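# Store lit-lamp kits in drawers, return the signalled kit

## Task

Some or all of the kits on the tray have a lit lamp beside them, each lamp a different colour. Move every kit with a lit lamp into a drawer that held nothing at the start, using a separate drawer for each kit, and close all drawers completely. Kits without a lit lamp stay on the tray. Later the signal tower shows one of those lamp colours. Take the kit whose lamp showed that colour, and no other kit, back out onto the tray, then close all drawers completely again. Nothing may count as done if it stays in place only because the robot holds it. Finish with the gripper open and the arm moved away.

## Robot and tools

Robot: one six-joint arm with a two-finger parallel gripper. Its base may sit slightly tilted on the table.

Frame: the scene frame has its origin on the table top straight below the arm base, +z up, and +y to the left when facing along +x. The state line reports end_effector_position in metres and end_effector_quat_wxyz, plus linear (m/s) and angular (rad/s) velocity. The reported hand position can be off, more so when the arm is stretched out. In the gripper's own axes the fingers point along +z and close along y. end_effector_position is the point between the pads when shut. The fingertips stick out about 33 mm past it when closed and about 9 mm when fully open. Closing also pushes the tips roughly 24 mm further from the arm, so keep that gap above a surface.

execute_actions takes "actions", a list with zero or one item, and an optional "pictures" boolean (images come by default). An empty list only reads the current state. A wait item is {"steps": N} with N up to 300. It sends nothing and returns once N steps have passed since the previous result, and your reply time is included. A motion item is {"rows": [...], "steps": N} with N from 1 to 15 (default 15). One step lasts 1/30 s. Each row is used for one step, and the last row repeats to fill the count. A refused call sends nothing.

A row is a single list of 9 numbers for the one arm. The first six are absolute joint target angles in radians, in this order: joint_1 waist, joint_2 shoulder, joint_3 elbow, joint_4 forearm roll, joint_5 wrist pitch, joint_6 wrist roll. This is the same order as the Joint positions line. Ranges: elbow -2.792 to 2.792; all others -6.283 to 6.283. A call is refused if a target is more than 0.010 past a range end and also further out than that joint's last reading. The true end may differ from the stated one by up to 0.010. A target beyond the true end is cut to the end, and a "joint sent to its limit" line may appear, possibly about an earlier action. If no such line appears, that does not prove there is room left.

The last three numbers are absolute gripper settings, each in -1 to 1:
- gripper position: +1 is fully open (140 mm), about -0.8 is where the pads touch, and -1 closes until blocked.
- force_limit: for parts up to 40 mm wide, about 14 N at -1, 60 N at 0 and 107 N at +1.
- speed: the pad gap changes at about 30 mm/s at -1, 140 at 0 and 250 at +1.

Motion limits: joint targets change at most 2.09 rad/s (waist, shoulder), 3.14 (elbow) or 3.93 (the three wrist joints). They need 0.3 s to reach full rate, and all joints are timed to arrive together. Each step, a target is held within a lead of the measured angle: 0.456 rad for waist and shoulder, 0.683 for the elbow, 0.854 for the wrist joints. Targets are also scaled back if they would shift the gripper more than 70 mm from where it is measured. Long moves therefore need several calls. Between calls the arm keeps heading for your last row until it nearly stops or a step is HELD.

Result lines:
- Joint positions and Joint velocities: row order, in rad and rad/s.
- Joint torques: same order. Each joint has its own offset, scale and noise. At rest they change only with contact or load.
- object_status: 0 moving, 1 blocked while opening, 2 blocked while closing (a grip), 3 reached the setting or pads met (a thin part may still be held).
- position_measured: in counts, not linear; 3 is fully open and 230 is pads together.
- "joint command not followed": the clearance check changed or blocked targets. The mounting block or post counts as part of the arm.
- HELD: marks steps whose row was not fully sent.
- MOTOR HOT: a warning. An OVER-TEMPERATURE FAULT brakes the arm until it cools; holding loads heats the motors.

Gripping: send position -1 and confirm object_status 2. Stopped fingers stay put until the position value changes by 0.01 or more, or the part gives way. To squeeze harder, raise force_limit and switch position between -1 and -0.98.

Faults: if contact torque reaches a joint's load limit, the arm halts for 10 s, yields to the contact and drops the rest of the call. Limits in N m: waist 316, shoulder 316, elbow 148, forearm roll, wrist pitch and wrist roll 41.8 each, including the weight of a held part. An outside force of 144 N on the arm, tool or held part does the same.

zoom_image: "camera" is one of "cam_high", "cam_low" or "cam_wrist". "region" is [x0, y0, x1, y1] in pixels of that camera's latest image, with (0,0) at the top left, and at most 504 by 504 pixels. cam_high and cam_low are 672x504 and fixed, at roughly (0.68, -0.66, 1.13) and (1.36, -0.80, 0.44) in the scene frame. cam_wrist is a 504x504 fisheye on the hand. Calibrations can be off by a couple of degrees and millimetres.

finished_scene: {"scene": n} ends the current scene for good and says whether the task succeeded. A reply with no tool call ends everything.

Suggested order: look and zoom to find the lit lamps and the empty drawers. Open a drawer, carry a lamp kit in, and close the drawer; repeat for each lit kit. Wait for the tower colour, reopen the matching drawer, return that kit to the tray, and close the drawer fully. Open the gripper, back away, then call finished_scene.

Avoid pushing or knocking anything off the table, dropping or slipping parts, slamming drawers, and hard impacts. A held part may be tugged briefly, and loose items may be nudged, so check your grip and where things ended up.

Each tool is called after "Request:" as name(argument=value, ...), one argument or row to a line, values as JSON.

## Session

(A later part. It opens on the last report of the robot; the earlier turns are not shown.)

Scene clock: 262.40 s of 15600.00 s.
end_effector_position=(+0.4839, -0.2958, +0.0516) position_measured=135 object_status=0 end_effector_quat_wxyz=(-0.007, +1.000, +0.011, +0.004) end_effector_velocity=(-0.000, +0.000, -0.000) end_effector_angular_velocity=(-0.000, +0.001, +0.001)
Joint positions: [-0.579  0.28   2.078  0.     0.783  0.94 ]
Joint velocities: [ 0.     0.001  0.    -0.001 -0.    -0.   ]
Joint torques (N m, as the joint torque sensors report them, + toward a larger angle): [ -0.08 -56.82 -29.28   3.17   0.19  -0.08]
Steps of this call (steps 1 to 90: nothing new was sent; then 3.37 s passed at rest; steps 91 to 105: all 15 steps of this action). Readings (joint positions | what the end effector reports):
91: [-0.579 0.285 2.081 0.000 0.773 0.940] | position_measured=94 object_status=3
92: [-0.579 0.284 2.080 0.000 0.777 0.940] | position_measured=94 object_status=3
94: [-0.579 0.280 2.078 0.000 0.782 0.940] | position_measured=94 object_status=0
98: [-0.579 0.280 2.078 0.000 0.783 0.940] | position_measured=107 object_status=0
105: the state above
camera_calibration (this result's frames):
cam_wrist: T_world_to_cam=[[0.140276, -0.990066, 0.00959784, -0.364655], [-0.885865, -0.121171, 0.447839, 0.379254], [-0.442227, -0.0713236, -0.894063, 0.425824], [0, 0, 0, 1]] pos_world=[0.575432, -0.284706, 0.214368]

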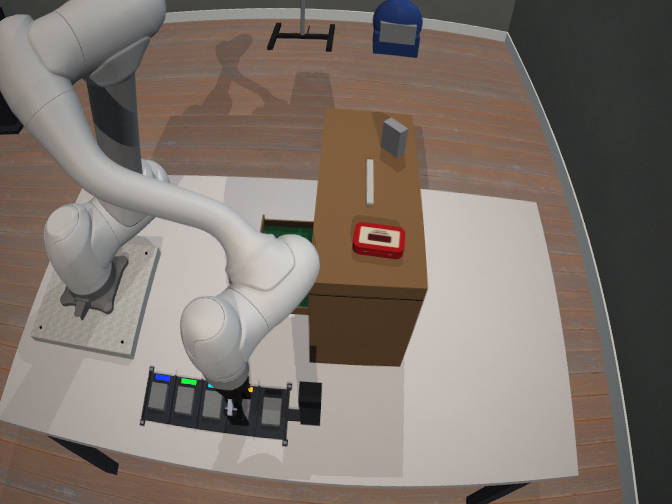

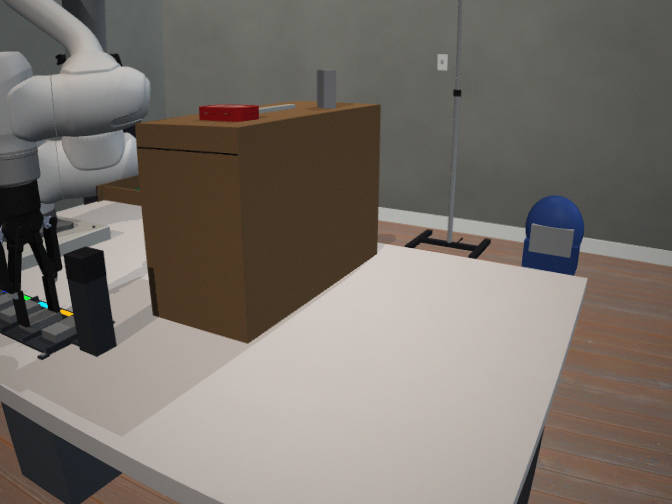

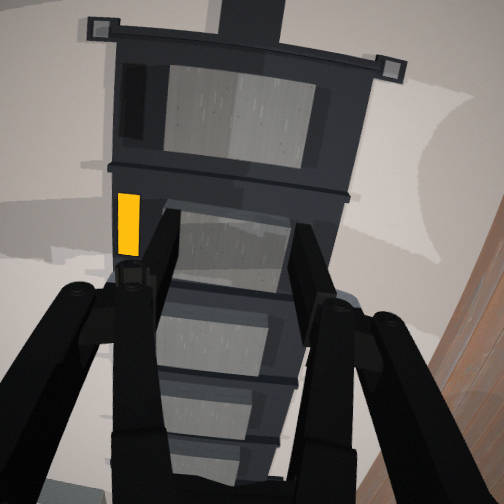

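Request:
execute_actions(
  actions=[
    {"steps":10},
  ],
)

Request:
zoom_image(
  camera="cam_low",
  region=[0,230,130,360],
)

Scene clock: 264.67 s of 15600.00 s.
end_effector_position=(+0.4839, -0.2958, +0.0516) position_measured=234 object_status=3 end_effector_quat_wxyz=(-0.007, +1.000, +0.011, +0.004) end_effector_velocity=(-0.001, +0.001, -0.000) end_effector_angular_velocity=(+0.003, +0.004, +0.002)
Joint positions: [-0.579  0.28   2.078  0.     0.783  0.94 ]
Joint velocities: [ 0.     0.001  0.    -0.     0.004 -0.002]
Joint torques (N m, as the joint torque sensors report them, + toward a larger angle): [ 2.37  6.46 23.19  4.42  4.48  0.15]
Steps of this call (steps 1 to 15: the robot went on to your last target; steps 16 to 68: nothing new was sent). Readings (joint positions | what the end effector reports):
1: [-0.579 0.280 2.078 0.000 0.783 0.940] | position_measured=139 object_status=0
2: [-0.579 0.280 2.078 0.000 0.783 0.940] | position_measured=143 object_status=0
4: [-0.579 0.280 2.078 0.000 0.783 0.940] | position_measured=151 object_status=0
8: [-0.579 0.280 2.078 -0.000 0.783 0.940] | position_measured=167 object_status=0
68: the state above
The arm was judged still, so your last target was given up. Only a new action makes it travel on or press farther. Fingers that are still opening or closing keep moving.
camera_calibration (this result's frames):
cam_wrist: T_world_to_cam=[[0.140277, -0.990066, 0.00961675, -0.364663], [-0.885863, -0.121163, 0.447846, 0.379252], [-0.442232, -0.0713417, -0.894059, 0.425823], [0, 0, 0, 1]] pos_world=[0.575431, -0.28471, 0.214371]

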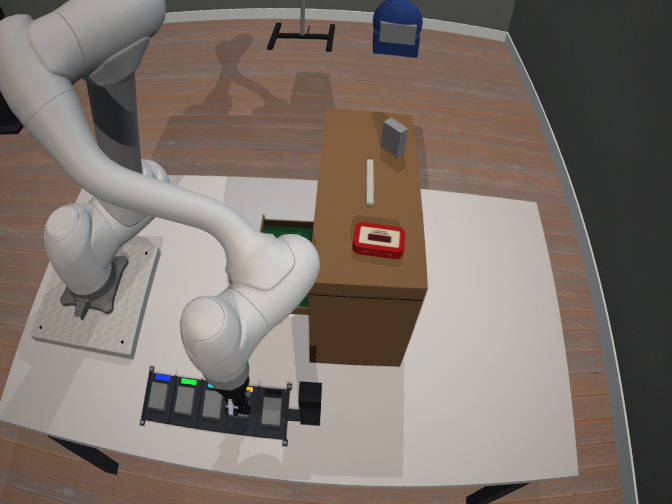

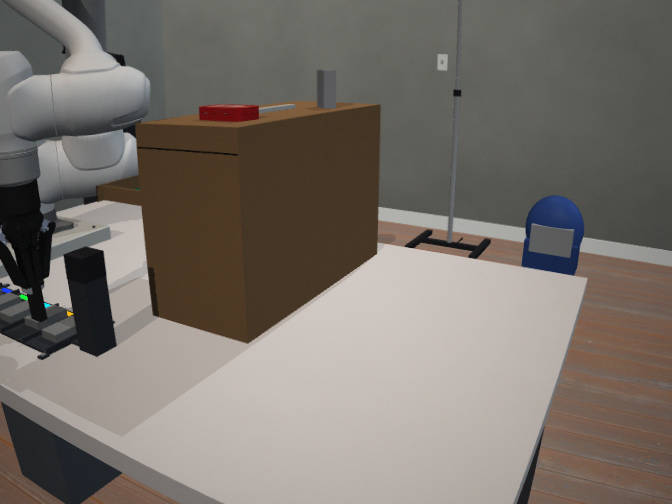

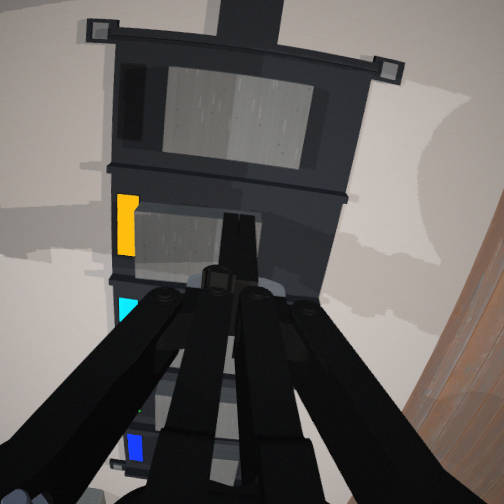

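Region (0, 230, 130, 360) of cam_low's 672x504 image, scaled by 3.877, with more detail than that image has.

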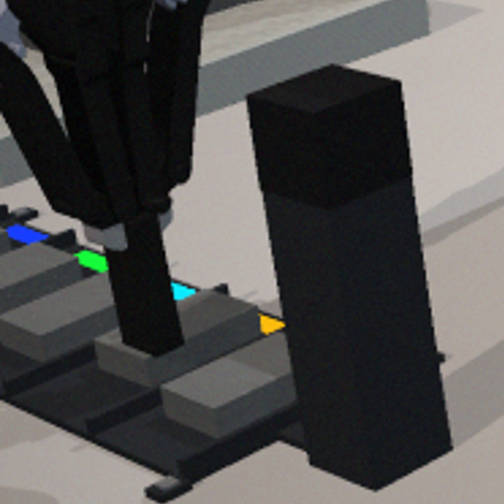

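Request:
execute_actions(
  actions=[
    {"rows":[[-0.579,0.23,2.045,0,0.866,0.94,-0.36,0.5,0],[-0.579,0.23,2.045,0,0.866,0.94,-0.36,0.5,0],[-0.579,0.23,2.045,0,0.866,0.94,-0.36,0.5,0],[-0.579,0.23,2.045,0,0.866,0.94,-0.36,0.5,0],[-0.579,0.23,2.045,0,0.866,0.94,-0.36,0.5,0],[-0.579,0.23,2.045,0,0.866,2.5,-0.36,0.5,0]]},
  ],
  pictures=false,
)

Request:
execute_actions(
  actions=[
    {"steps":15},
  ],
  pictures=false,
)

Request:
execute_actions(
  actions=[
    {"rows":[[-0.579,0.262,2.067,0,0.812,2.5,-0.36,0.5,0]]},
  ],
)

Request:
zoom_image(
  camera="cam_wrist",
  region=[130,100,380,350],
)

Request:
zoom_image(
  camera="cam_low",
  region=[0,260,100,360],
)

Scene clock: 276.93 s of 15600.00 s.
end_effector_position=(+0.4848, -0.2972, +0.0934) position_measured=174 object_status=3 end_effector_quat_wxyz=(-0.008, +0.964, -0.267, +0.002) end_effector_velocity=(+0.001, -0.000, +0.001) end_effector_angular_velocity=(+0.029, +0.054, -3.696)
Joint positions: [-0.579  0.23   2.045  0.     0.866  1.501]
Joint velocities: [ 0.001 -0.001 -0.001 -0.     0.     3.698]
Joint torques (N m, as the joint torque sensors report them, + toward a larger angle): [  0.71 -56.92 -31.31   3.51   0.15   0.35]
Steps of this call (steps 1 to 90: nothing new was sent; then 8.77 s passed at rest; steps 91 to 105: all 15 steps of this action). Readings (joint positions | what the end effector reports):
91: [-0.579 0.280 2.078 0.000 0.783 0.940] | position_measured=234 object_status=0
92: [-0.579 0.278 2.077 0.000 0.788 0.940] | position_measured=234 object_status=0
94: [-0.579 0.252 2.061 0.000 0.832 0.940] | position_measured=216 object_status=0
98: [-0.579 0.230 2.045 0.000 0.866 0.965] | position_measured=186 object_status=0
105: the state above

Scene clock: 277.43 s of 15600.00 s.
end_effector_position=(+0.4848, -0.2973, +0.0935) position_measured=174 object_status=3 end_effector_quat_wxyz=(-0.008, +0.719, -0.695, -0.002) end_effector_velocity=(-0.000, -0.000, -0.000) end_effector_angular_velocity=(+0.000, +0.001, -0.003)
Joint positions: [-0.579  0.23   2.045  0.     0.866  2.5  ]
Joint velocities: [-0.     0.    -0.    -0.     0.001  0.003]
Joint torques (N m, as the joint torque sensors report them, + toward a larger angle): [  0.14 -55.08 -31.44   3.52   0.01   0.11]
Steps of this call (steps 1 to 15: the robot went on to your last target). Readings (joint positions | what the end effector reports):
1: [-0.579 0.230 2.045 0.000 0.866 1.627] | position_measured=174 object_status=3
2: [-0.579 0.230 2.045 0.000 0.866 1.751] | position_measured=174 object_status=3
4: [-0.579 0.230 2.045 0.000 0.866 1.995] | position_measured=174 object_status=3
8: [-0.579 0.230 2.045 0.000 0.866 2.360] | position_measured=174 object_status=3
15: the state above

Scene clock: 277.93 s of 15600.00 s.
end_effector_position=(+0.4842, -0.2964, +0.0662) position_measured=174 object_status=3 end_effector_quat_wxyz=(-0.008, +0.719, -0.695, -0.002) end_effector_velocity=(+0.000, -0.001, -0.000) end_effector_angular_velocity=(-0.001, -0.000, -0.000)
Joint positions: [-0.579  0.262  2.067 -0.     0.812  2.5  ]
Joint velocities: [-0.     0.001 -0.001 -0.    -0.001  0.   ]
Joint torques (N m, as the joint torque sensors report them, + toward a larger angle): [ -0.17 -57.13 -30.06   3.38   0.05   0.06]
Steps of this call (steps 1 to 15: all 15 steps of this action). Readings (joint positions | what the end effector reports):
1: [-0.579 0.230 2.045 0.000 0.866 2.500] | position_measured=174 object_status=3
2: [-0.579 0.233 2.046 0.000 0.862 2.500] | position_measured=174 object_status=3
4: [-0.579 0.254 2.062 -0.000 0.825 2.500] | position_measured=174 object_status=3
8: [-0.579 0.262 2.067 -0.000 0.812 2.500] | position_measured=174 object_status=3
15: the state above
camera_calibration (this result's frames):
cam_wrist: T_world_to_cam=[[-0.98839, -0.151407, 0.0126997, 0.429451], [-0.127883, 0.874124, 0.468566, 0.299458], [-0.0820453, 0.461501, -0.883337, 0.421756], [0, 0, 0, 1]] pos_world=[0.497364, -0.391383, 0.226783]

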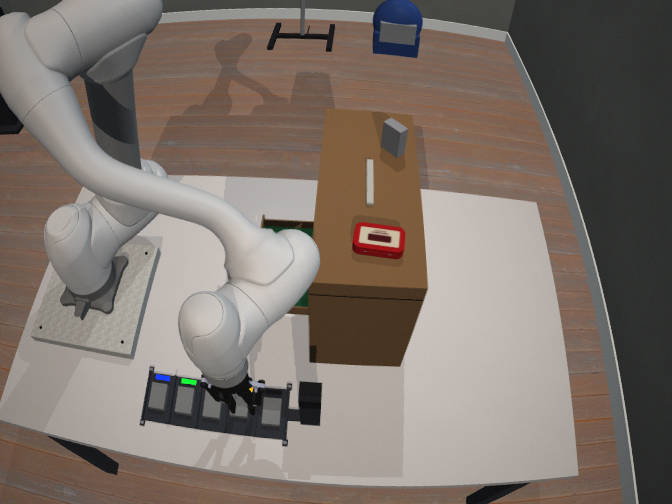

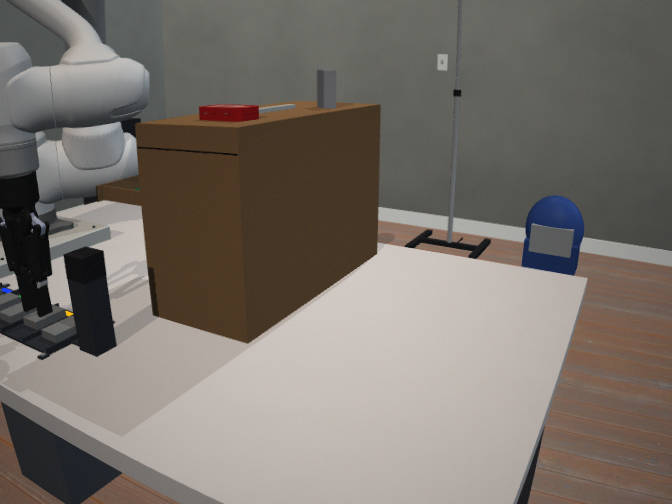

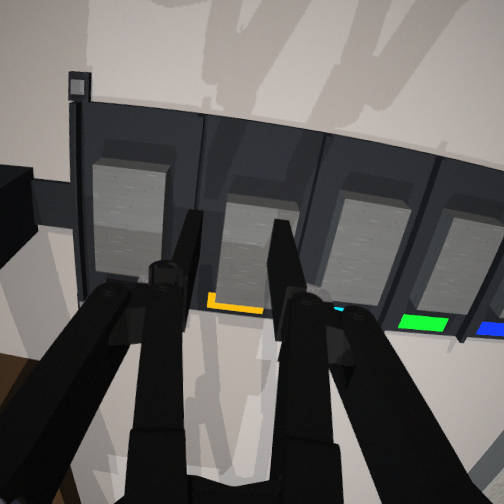

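Region (130, 100, 380, 350) of cam_wrist's 504x504 image, scaled by 2.016, with more detail than that image has.

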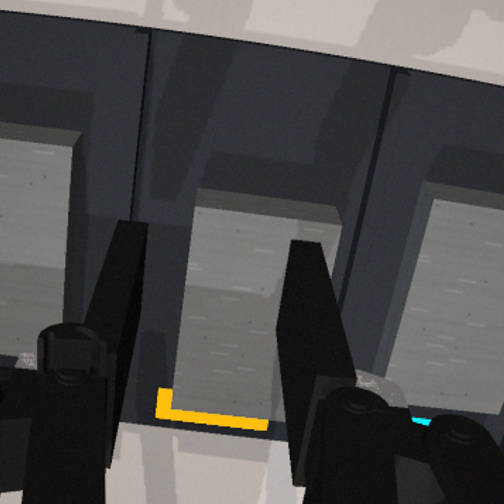

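Region (0, 260, 100, 360) of cam_low's 672x504 image, scaled by 5.040, with more detail than that image has.

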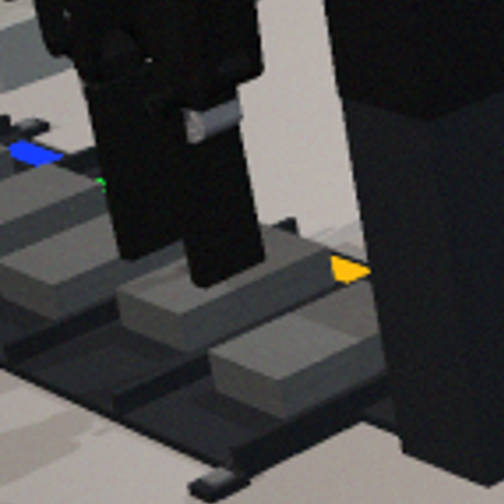

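Request:
execute_actions(
  actions=[
    {"rows":[[-0.585,0.248,2.085,0,0.808,2.5,-0.3,0.5,0]],"steps":12},
  ],
)

Scene clock: 284.10 s of 15600.00 s.
end_effector_position=(+0.4744, -0.2934, +0.0667) position_measured=167 object_status=3 end_effector_quat_wxyz=(-0.008, +0.716, -0.698, -0.002) end_effector_velocity=(-0.001, -0.001, +0.000) end_effector_angular_velocity=(-0.000, -0.000, -0.002)
Joint positions: [-0.585  0.248  2.085  0.     0.808  2.5  ]
Joint velocities: [-0.002 -0.001  0.     0.     0.001  0.   ]
Joint torques (N m, as the joint torque sensors report them, + toward a larger angle): [ -0.8  -55.48 -30.21   3.43   0.12   0.14]
Steps of this call (steps 1 to 15: the robot went on to your last target; steps 16 to 90: nothing new was sent; then 2.77 s passed at rest; steps 91 to 102: all 12 steps of this action). Readings (joint positions | what the end effector reports):
91: [-0.579 0.262 2.067 0.000 0.812 2.500] | position_measured=174 object_status=0
92: [-0.580 0.259 2.070 0.000 0.811 2.500] | position_measured=172 object_status=0
94: [-0.584 0.249 2.084 0.000 0.808 2.500] | position_measured=167 object_status=0
98: [-0.585 0.248 2.085 0.000 0.808 2.500] | position_measured=167 object_status=3
102: the state above
camera_calibration (this result's frames):
cam_wrist: T_world_to_cam=[[-0.989293, -0.145393, 0.0126273, 0.422402], [-0.12258, 0.874776, 0.468765, 0.293061], [-0.0792014, 0.462199, -0.883232, 0.418914], [0, 0, 0, 1]] pos_world=[0.486982, -0.38857, 0.227288]

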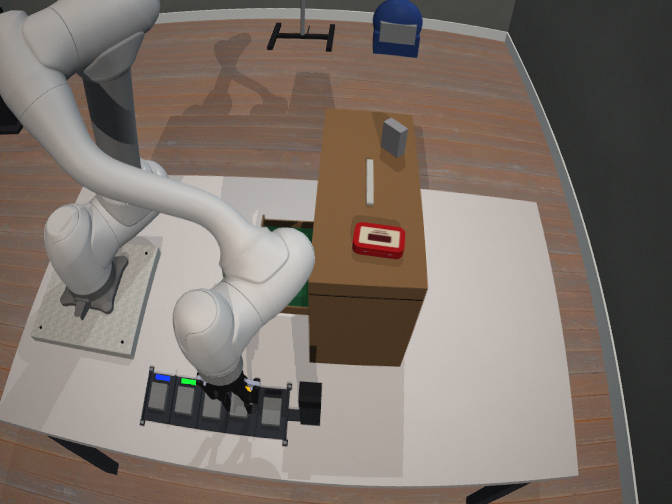

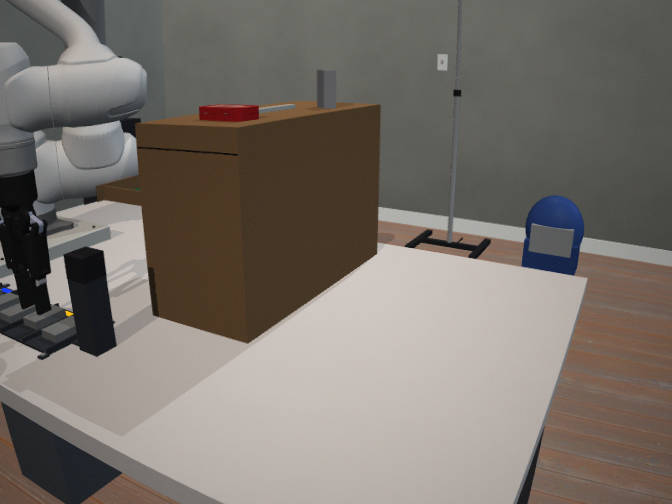

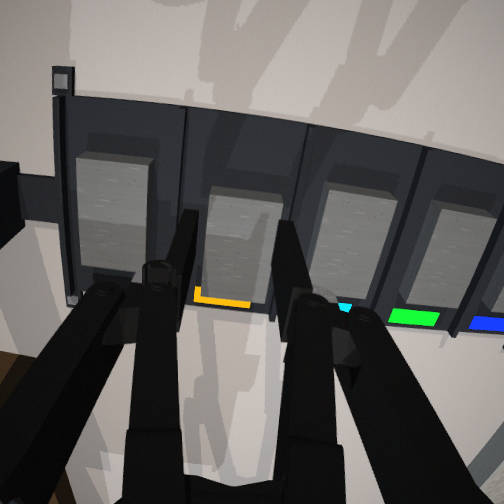

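Request:
execute_actions(
  actions=[
    {"rows":[[-0.585,0.256,2.089,0,0.796,2.5,-0.3,0.5,0],[-0.585,0.256,2.089,0,0.796,2.5,-0.3,0.5,0],[-0.585,0.256,2.089,0,0.796,2.5,-0.3,0.5,0],[-0.585,0.256,2.089,0,0.796,2.5,-0.3,0.5,0],[-0.585,0.256,2.089,0,0.796,2.5,-0.3,0.5,0],[-0.585,0.264,2.094,0,0.783,2.5,-0.3,0.5,0]],"steps":12},
  ],
  pictures=false,
)

Request:
execute_actions(
  actions=[
    {"rows":[[-0.585,0.269,2.097,0,0.775,2.5,-0.3,0.5,0]],"steps":8},
  ],
)

Request:
zoom_image(
  camera="cam_low",
  region=[0,260,100,360],
)

Scene clock: 287.97 s of 15600.00 s.
end_effector_position=(+0.4743, -0.2933, +0.0543) position_measured=167 object_status=3 end_effector_quat_wxyz=(-0.008, +0.716, -0.698, -0.002) end_effector_velocity=(+0.001, +0.001, +0.000) end_effector_angular_velocity=(-0.001, -0.001, +0.002)
Joint positions: [-0.585  0.264  2.094 -0.     0.783  2.5  ]
Joint velocities: [ 0.002 -0.    -0.    -0.    -0.    -0.   ]
Joint torques (N m, as the joint torque sensors report them, + toward a larger angle): [ -0.96 -56.72 -28.98   3.17   0.02   0.01]
Steps of this call (steps 1 to 15: the robot went on to your last target; steps 16 to 90: nothing new was sent; then 0.47 s passed at rest; steps 91 to 102: all 12 steps of this action). Readings (joint positions | what the end effector reports):
91: [-0.585 0.248 2.085 -0.000 0.808 2.500] | position_measured=167 object_status=3
92: [-0.585 0.250 2.086 -0.000 0.804 2.500] | position_measured=167 object_status=3
94: [-0.585 0.256 2.089 -0.000 0.797 2.500] | position_measured=167 object_status=3
98: [-0.585 0.262 2.093 -0.000 0.786 2.500] | position_measured=167 object_status=3
102: the state above

Scene clock: 288.23 s of 15600.00 s.
end_effector_position=(+0.4743, -0.2932, +0.0504) position_measured=167 object_status=3 end_effector_quat_wxyz=(-0.008, +0.716, -0.698, -0.002) end_effector_velocity=(-0.001, +0.001, -0.002) end_effector_angular_velocity=(+0.001, +0.002, +0.001)
Joint positions: [-0.585  0.269  2.097 -0.     0.775  2.5  ]
Joint velocities: [ 0.     0.002  0.002 -0.    -0.001 -0.   ]
Joint torques (N m, as the joint torque sensors report them, + toward a larger angle): [  3.24 -26.29 -12.37   5.34  -4.15   0.23]
Steps of this call (steps 1 to 8: all 8 steps of this action). Readings (joint positions | what the end effector reports):
1: [-0.585 0.264 2.094 -0.000 0.783 2.500] | position_measured=167 object_status=3
2: [-0.585 0.266 2.095 -0.000 0.780 2.500] | position_measured=167 object_status=3
4: [-0.585 0.269 2.097 -0.000 0.776 2.500] | position_measured=167 object_status=3
8: the state above
camera_calibration (this result's frames):
cam_wrist: T_world_to_cam=[[-0.989291, -0.145419, 0.0125067, 0.422523], [-0.122684, 0.874915, 0.468479, 0.300538], [-0.0790681, 0.461927, -0.883386, 0.404256], [0, 0, 0, 1]] pos_world=[0.486833, -0.388239, 0.211035]

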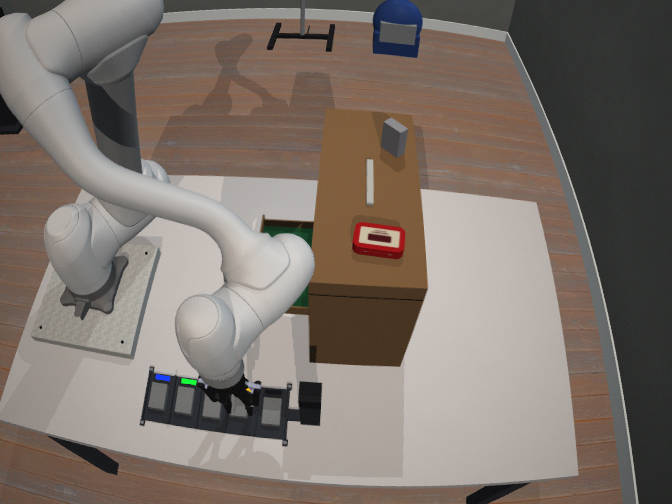

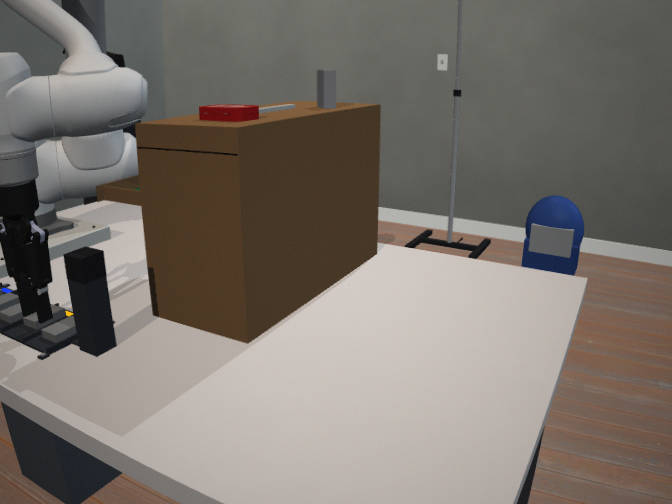

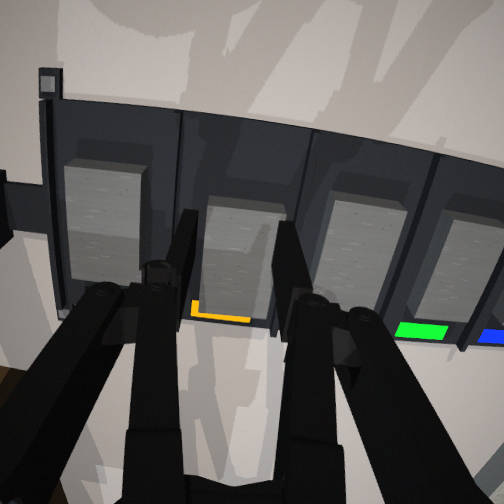

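Region (0, 260, 100, 360) of cam_low's 672x504 image, scaled by 5.040, with more detail than that image has.

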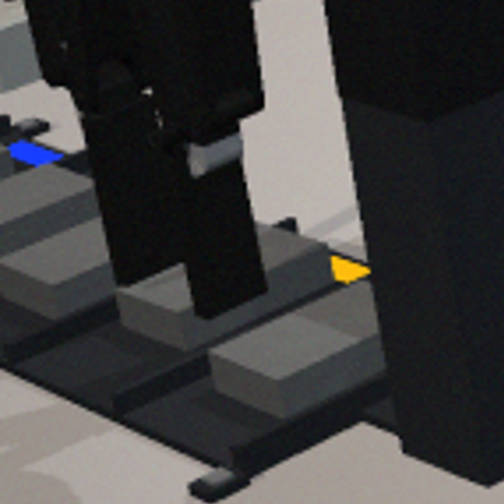

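Request:
execute_actions(
  actions=[
    {"rows":[[-0.585,0.265,2.095,0,0.781,2.5,-0.3,0.5,0],[-0.585,0.265,2.095,0,0.781,2.5,-0.3,0.5,0],[-0.585,0.265,2.095,0,0.781,2.5,-0.3,0.5,0],[-0.585,0.265,2.095,0,0.781,2.5,-0.39,0.5,-0.5],[-0.585,0.265,2.095,0,0.781,2.5,-0.39,0.5,-0.5],[-0.585,0.265,2.095,0,0.781,2.5,-0.39,0.5,-0.5],[-0.585,0.265,2.095,0,0.781,2.5,-0.39,0.5,-0.5],[-0.585,0.265,2.095,0,0.781,2.5,-0.39,0.5,-0.5],[-0.585,0.265,2.095,0,0.781,2.5,-0.39,0.5,-0.5],[-0.585,0.265,2.095,0,0.781,2.5,-0.39,0.5,-0.5],[-0.585,0.270,2.098,0,0.773,2.5,-0.39,0.5,-0.5]]},
  ],
  pictures=false,
)

Request:
execute_actions(
  actions=[
    {"rows":[[-0.585,0.273,2.100,0,0.768,2.5,-0.39,0.5,-0.5]],"steps":8},
  ],
)

Scene clock: 306.93 s of 15600.00 s.
end_effector_position=(+0.4747, -0.2934, +0.0521) position_measured=178 object_status=3 end_effector_quat_wxyz=(-0.008, +0.716, -0.698, -0.002) end_effector_velocity=(-0.000, -0.001, +0.001) end_effector_angular_velocity=(-0.000, -0.001, -0.003)
Joint positions: [-0.585  0.267  2.096  0.     0.777  2.5  ]
Joint velocities: [-0.002 -0.001 -0.     0.001  0.     0.001]
Joint torques (N m, as the joint torque sensors report them, + toward a larger angle): [ -1.05 -45.1  -24.6    3.43  -2.65  -0.07]
FORCE FAULT: contact force on the arm reached its limit, and the arm stopped for 10 seconds. The contact can be on any part of the arm, not only on its tool. The arm's remaining commands of this call were not run. The arm holds still and accepts commands again. Move the arm away from the contact; if what it grips holds it there, let go first. Pushing or pulling that hard again can fault the arm again.
The stop began at step 105 of this call (marked STOPPED below). From that step on the arm followed nothing that you had sent. 1 step, steps kept back included, did not run and will not run. Nothing is kept back now, and the robot has no last target.
Steps of this call (steps 1 to 15: the robot went on to your last target; steps 16 to 90: nothing new was sent; then 5.20 s passed at rest; steps 91 to 104: the first 14 steps of this action; steps 105 to 405: the stop). Readings (joint positions | what the end effector reports):
91: [-0.585 0.269 2.097 0.000 0.775 2.500] | position_measured=167 object_status=3
92: [-0.585 0.268 2.097 0.000 0.777 2.500] | position_measured=167 object_status=3
94: [-0.585 0.266 2.096 0.000 0.780 2.500] | position_measured=167 object_status=0
98: [-0.585 0.265 2.095 0.000 0.781 2.500] | position_measured=178 object_status=0
105: [-0.585 0.268 2.096 0.000 0.776 2.500] | position_measured=178 object_status=0 STOPPED
405: the state above

Scene clock: 306.97 s of 15600.00 s.
end_effector_position=(+0.4747, -0.2934, +0.0521) position_measured=178 object_status=3 end_effector_quat_wxyz=(-0.008, +0.716, -0.698, -0.002) end_effector_velocity=(+0.000, +0.000, +0.000) end_effector_angular_velocity=(-0.000, +0.000, +0.001)
Joint positions: [-0.585  0.267  2.096  0.     0.777  2.5  ]
Joint velocities: [ 0.001  0.    -0.    -0.     0.     0.   ]
Joint torques (N m, as the joint torque sensors report them, + toward a larger angle): [ -0.75 -46.93 -25.07   3.38  -2.53   0.13]
A stop began in an earlier call of the same reply, so what this call sent did not run. Send another action.
Steps of this call (step 1: nothing new was sent). Readings (joint positions | what the end effector reports):
1: the state above
camera_calibration (this result's frames):
cam_wrist: T_world_to_cam=[[-0.989338, -0.14517, 0.0116526, 0.42297], [-0.122899, 0.875127, 0.468026, 0.300154], [-0.0781409, 0.461604, -0.883638, 0.405351], [0, 0, 0, 1]] pos_world=[0.487024, -0.388382, 0.212775]

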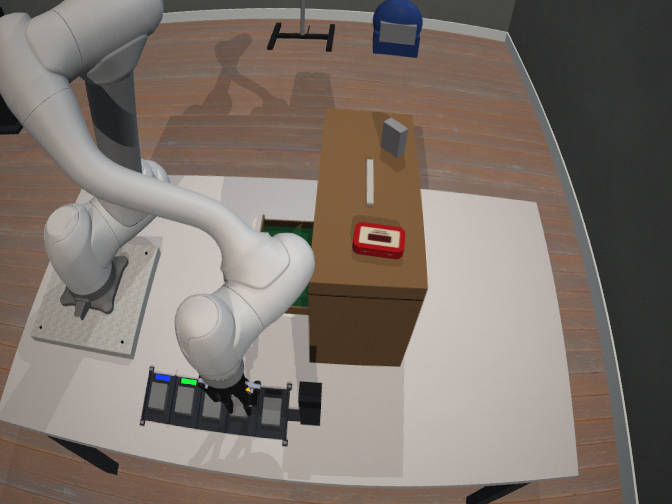

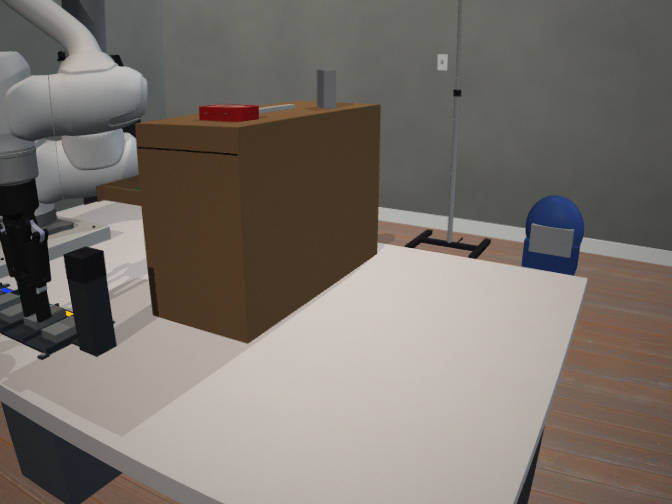

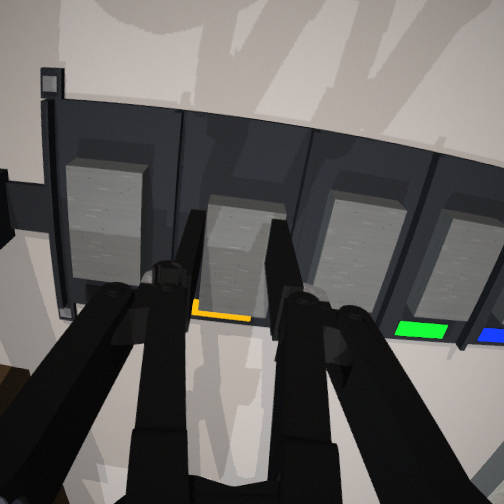

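Request:
execute_actions(
  actions=[
    {"rows":[[-0.585,0.262,2.093,0,0.786,2.5,-0.39,0.5,-0.5],[-0.585,0.262,2.093,0,0.786,2.5,-0.39,0.5,-0.5],[-0.585,0.262,2.093,0,0.786,2.5,-0.39,0.5,-0.5],[-0.585,0.262,2.093,0,0.786,2.5,-0.39,0.5,-0.5],[-0.585,0.262,2.093,0,0.786,2.5,-1,0.5,-0.5]]},
  ],
  pictures=false,
)

Request:
execute_actions(
  actions=[
    {"rows":[[-0.585,0.245,2.083,0,0.813,2.5,-1,0.5,-0.5]]},
  ],
)

Scene clock: 312.10 s of 15600.00 s.
end_effector_position=(+0.4743, -0.2932, +0.0557) position_measured=221 object_status=0 end_effector_quat_wxyz=(-0.008, +0.716, -0.698, -0.002) end_effector_velocity=(+0.000, +0.000, +0.001) end_effector_angular_velocity=(-0.000, -0.000, +0.001)
Joint positions: [-0.585  0.262  2.093  0.     0.786  2.5  ]
Joint velocities: [ 0.001 -0.001  0.    -0.     0.001  0.   ]
Joint torques (N m, as the joint torque sensors report them, + toward a larger angle): [  0.57 -56.46 -28.9    3.29   0.13   0.09]
Steps of this call (steps 1 to 90: nothing new was sent; then 1.63 s passed at rest; steps 91 to 105: all 15 steps of this action). Readings (joint positions | what the end effector reports):
91: [-0.585 0.267 2.096 0.000 0.778 2.500] | position_measured=178 object_status=3
92: [-0.585 0.265 2.095 0.000 0.781 2.500] | position_measured=178 object_status=3
94: [-0.585 0.262 2.093 0.000 0.785 2.500] | position_measured=178 object_status=3
98: [-0.585 0.262 2.093 0.000 0.786 2.500] | position_measured=189 object_status=0
105: the state above

Scene clock: 312.60 s of 15600.00 s.
end_effector_position=(+0.4745, -0.2937, +0.0692) position_measured=234 object_status=3 end_effector_quat_wxyz=(-0.008, +0.716, -0.698, -0.002) end_effector_velocity=(-0.001, +0.000, -0.001) end_effector_angular_velocity=(+0.001, +0.001, -0.001)
Joint positions: [-0.585  0.245  2.083 -0.     0.813  2.5  ]
Joint velocities: [-0.001  0.002  0.001  0.    -0.001 -0.   ]
Joint torques (N m, as the joint torque sensors report them, + toward a larger angle): [ -1.4  -55.68 -30.7    3.32   0.26   0.01]
Steps of this call (steps 1 to 15: all 15 steps of this action). Readings (joint positions | what the end effector reports):
1: [-0.585 0.262 2.093 0.000 0.786 2.500] | position_measured=225 object_status=0
2: [-0.585 0.259 2.092 -0.000 0.791 2.500] | position_measured=230 object_status=0
4: [-0.585 0.246 2.083 -0.000 0.810 2.500] | position_measured=234 object_status=0
8: [-0.585 0.245 2.083 -0.000 0.813 2.500] | position_measured=234 object_status=3
15: the state above
camera_calibration (this result's frames):
cam_wrist: T_world_to_cam=[[-0.989282, -0.14546, 0.0127162, 0.422352], [-0.122613, 0.874868, 0.468586, 0.292162], [-0.0792853, 0.462005, -0.883326, 0.421237], [0, 0, 0, 1]] pos_world=[0.487046, -0.388782, 0.229816]

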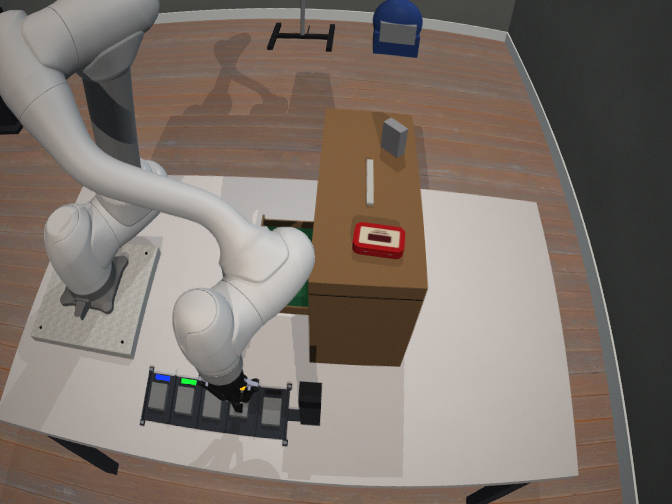

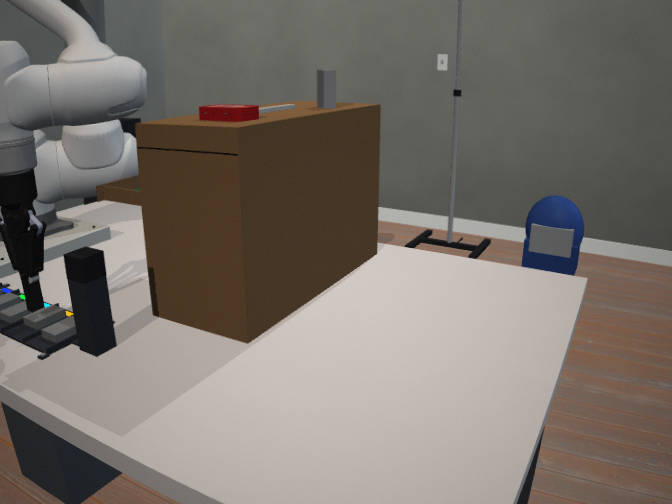

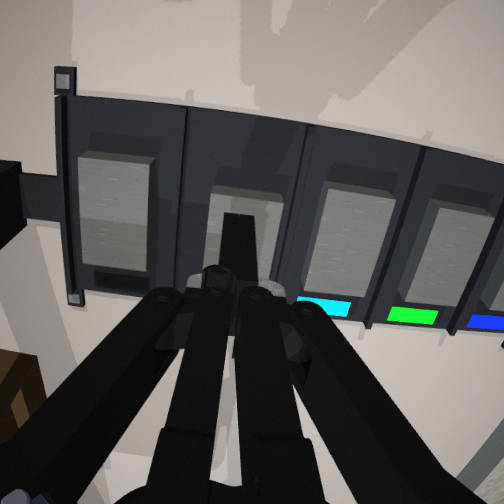

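Request:
execute_actions(
  actions=[
    {"rows":[[-0.588,0.240,2.090,0,0.811,2.5,-0.32,0.5,0],[-0.588,0.240,2.090,0,0.811,2.5,-0.32,0.5,0],[-0.588,0.240,2.090,0,0.811,2.5,-0.32,0.5,0],[-0.588,0.240,2.090,0,0.811,2.5,-0.32,0.5,0],[-0.588,0.240,2.090,0,0.811,2.5,-0.32,0.5,0],[-0.588,0.240,2.090,0,0.811,2.5,-0.32,0.5,0],[-0.588,0.240,2.090,0,0.811,2.5,-0.32,0.5,0],[-0.588,0.240,2.090,0,0.811,2.5,-0.32,0.5,0],[-0.588,0.257,2.100,0,0.784,2.5,-0.32,0.5,0]]},
  ],
)

Request:
zoom_image(
  camera="cam_wrist",
  region=[150,150,330,330],
)

Request:
zoom_image(
  camera="cam_high",
  region=[190,360,300,450],
)

Scene clock: 328.60 s of 15600.00 s.
end_effector_position=(+0.4703, -0.2924, +0.0557) position_measured=169 object_status=0 end_effector_quat_wxyz=(-0.008, +0.715, -0.699, -0.002) end_effector_velocity=(+0.001, +0.000, -0.000) end_effector_angular_velocity=(-0.000, -0.001, +0.001)
Joint positions: [-0.588  0.257  2.1    0.     0.784  2.5  ]
Joint velocities: [ 0.001  0.001 -0.     0.    -0.002 -0.   ]
Joint torques (N m, as the joint torque sensors report them, + toward a larger angle): [ -1.27 -57.14 -28.98   3.38   0.05   0.09]
Steps of this call (steps 1 to 15: the robot went on to your last target; steps 16 to 90: nothing new was sent; then 12.50 s passed at rest; steps 91 to 105: all 15 steps of this action). Readings (joint positions | what the end effector reports):
91: [-0.585 0.245 2.083 0.000 0.813 2.500] | position_measured=234 object_status=0
92: [-0.586 0.243 2.086 0.000 0.813 2.500] | position_measured=234 object_status=0
94: [-0.587 0.240 2.090 0.000 0.811 2.500] | position_measured=216 object_status=0
98: [-0.588 0.240 2.090 0.000 0.811 2.500] | position_measured=186 object_status=0
105: the state above
camera_calibration (this result's frames):
cam_wrist: T_world_to_cam=[[-0.989725, -0.142412, 0.0127775, 0.419656], [-0.119868, 0.875118, 0.468829, 0.295589], [-0.0779486, 0.46248, -0.883197, 0.407872], [0, 0, 0, 1]] pos_world=[0.482569, -0.387544, 0.216289]

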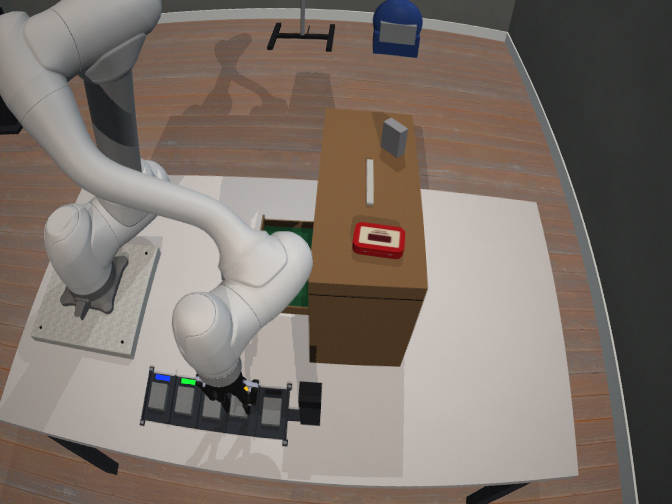

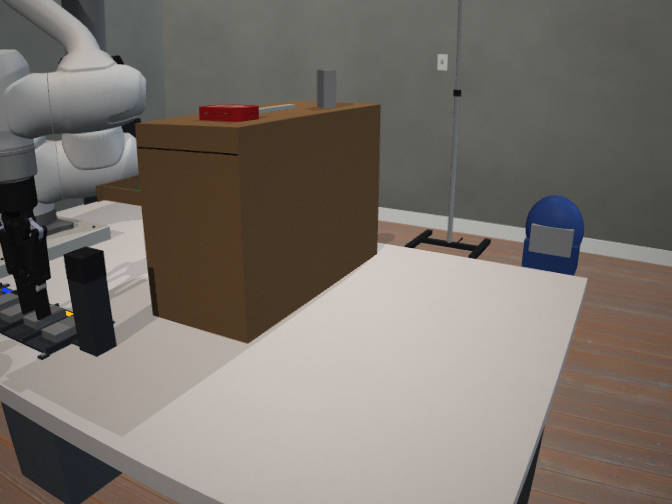

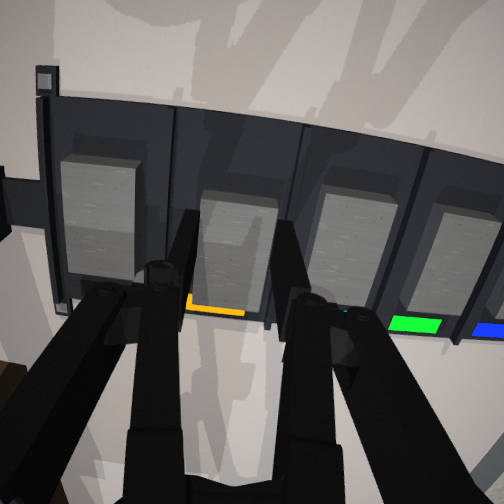

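Region (150, 150, 330, 330) of cam_wrist's 504x504 image, scaled by 2.800, with more detail than that image has.

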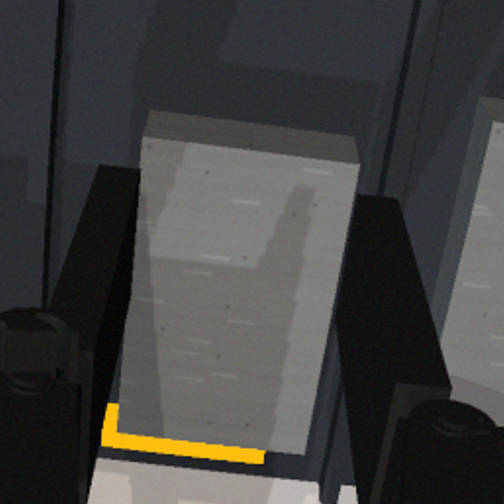

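Region (190, 360, 300, 450) of cam_high's 672x504 image, scaled by 4.582, with more detail than that image has; it fills the top 412 rows of this view, and the rest is white.

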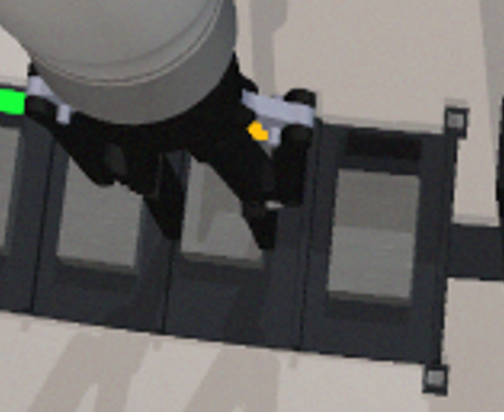

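Request:
execute_actions(
  actions=[
    {"rows":[[-0.587,0.260,2.096,0,0.785,2.5,-0.25,0.5,0],[-0.587,0.260,2.096,0,0.785,2.5,-0.25,0.5,0],[-0.587,0.260,2.096,0,0.785,2.5,-0.25,0.5,0],[-0.587,0.260,2.096,0,0.785,2.5,-0.25,0.5,0],[-0.587,0.260,2.096,0,0.785,2.5,-0.25,0.5,0],[-0.587,0.260,2.096,0,0.785,2.5,-0.25,0.5,0],[-0.587,0.260,2.096,0,0.785,2.5,-0.25,0.5,0],[-0.587,0.264,2.099,0,0.778,2.5,-0.25,0.5,0]],"steps":13},
  ],
  pictures=false,
)

Request:
execute_actions(
  actions=[
    {"rows":[[-0.587,0.267,2.101,0,0.773,2.5,-0.25,0.5,0]],"steps":8},
  ],
)

Request:
zoom_image(
  camera="cam_low",
  region=[0,270,80,350],
)

Scene clock: 333.30 s of 15600.00 s.
end_effector_position=(+0.4722, -0.2931, +0.0523) position_measured=160 object_status=3 end_effector_quat_wxyz=(-0.008, +0.716, -0.698, -0.002) end_effector_velocity=(-0.000, +0.001, +0.000) end_effector_angular_velocity=(-0.000, -0.001, +0.001)
Joint positions: [-0.587  0.264  2.099 -0.     0.778  2.5  ]
Joint velocities: [ 0.001 -0.001  0.001  0.    -0.001 -0.001]
Joint torques (N m, as the joint torque sensors report them, + toward a larger angle): [  0.5  -56.67 -28.64   3.34   0.3    0.18]
Steps of this call (steps 1 to 15: the robot went on to your last target; steps 16 to 90: nothing new was sent; then 1.27 s passed at rest; steps 91 to 103: all 13 steps of this action). Readings (joint positions | what the end effector reports):
91: [-0.588 0.257 2.100 -0.000 0.784 2.500] | position_measured=169 object_status=0
92: [-0.588 0.258 2.098 -0.000 0.784 2.500] | position_measured=167 object_status=0
94: [-0.588 0.260 2.096 -0.000 0.785 2.500] | position_measured=160 object_status=0
98: [-0.587 0.260 2.096 -0.000 0.785 2.500] | position_measured=160 object_status=0
103: the state above

Scene clock: 333.57 s of 15600.00 s.
end_effector_position=(+0.4720, -0.2928, +0.0498) position_measured=160 object_status=3 end_effector_quat_wxyz=(-0.008, +0.716, -0.698, -0.002) end_effector_velocity=(-0.000, -0.001, -0.000) end_effector_angular_velocity=(-0.000, -0.001, -0.002)
Joint positions: [-0.587  0.267  2.101 -0.     0.773  2.5  ]
Joint velocities: [-0.001  0.     0.     0.    -0.001  0.   ]
Joint torques (N m, as the joint torque sensors report them, + toward a larger angle): [  0.05 -57.42 -29.05   3.19   0.27   0.14]
Steps of this call (steps 1 to 8: all 8 steps of this action). Readings (joint positions | what the end effector reports):
1: [-0.587 0.264 2.099 -0.000 0.778 2.500] | position_measured=160 object_status=3
2: [-0.587 0.265 2.100 -0.000 0.776 2.500] | position_measured=160 object_status=3
4: [-0.587 0.267 2.101 -0.000 0.773 2.500] | position_measured=160 object_status=3
8: the state above
camera_calibration (this result's frames):
cam_wrist: T_world_to_cam=[[-0.989578, -0.143438, 0.0127265, 0.420991], [-0.120811, 0.875062, 0.468692, 0.29942], [-0.0783644, 0.462269, -0.88327, 0.403139], [0, 0, 0, 1]] pos_world=[0.484369, -0.387984, 0.210387]

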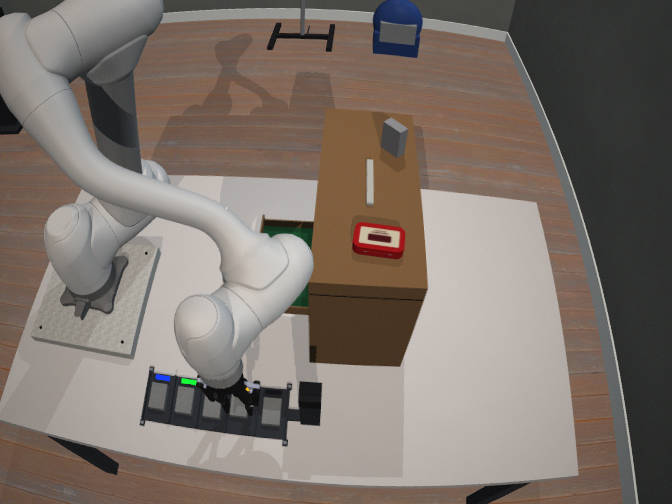

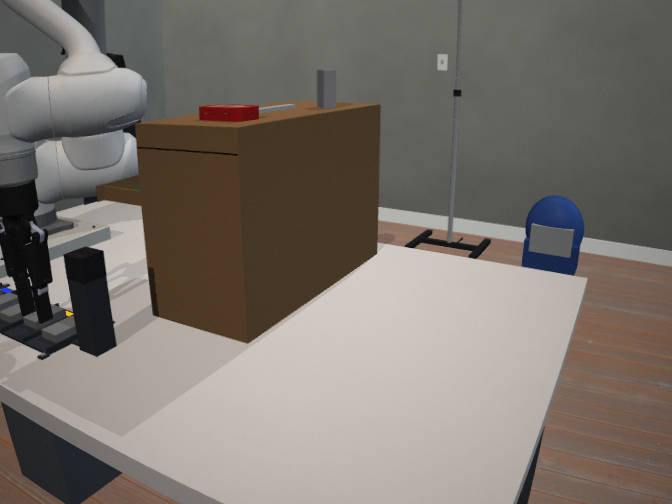

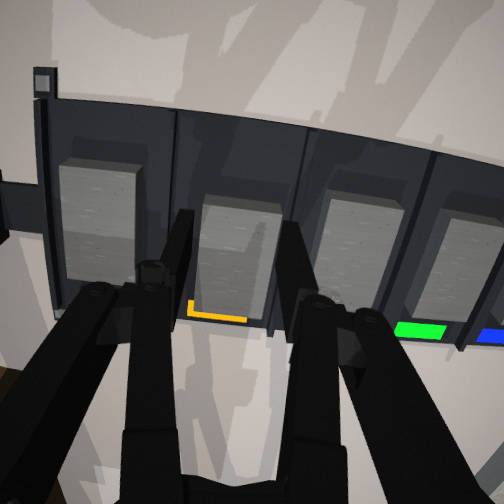

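Region (0, 270, 80, 350) of cam_low's 672x504 image, scaled by 6.300, with more detail than that image has.

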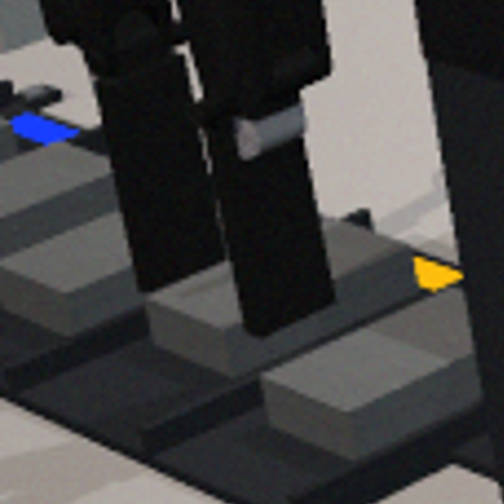

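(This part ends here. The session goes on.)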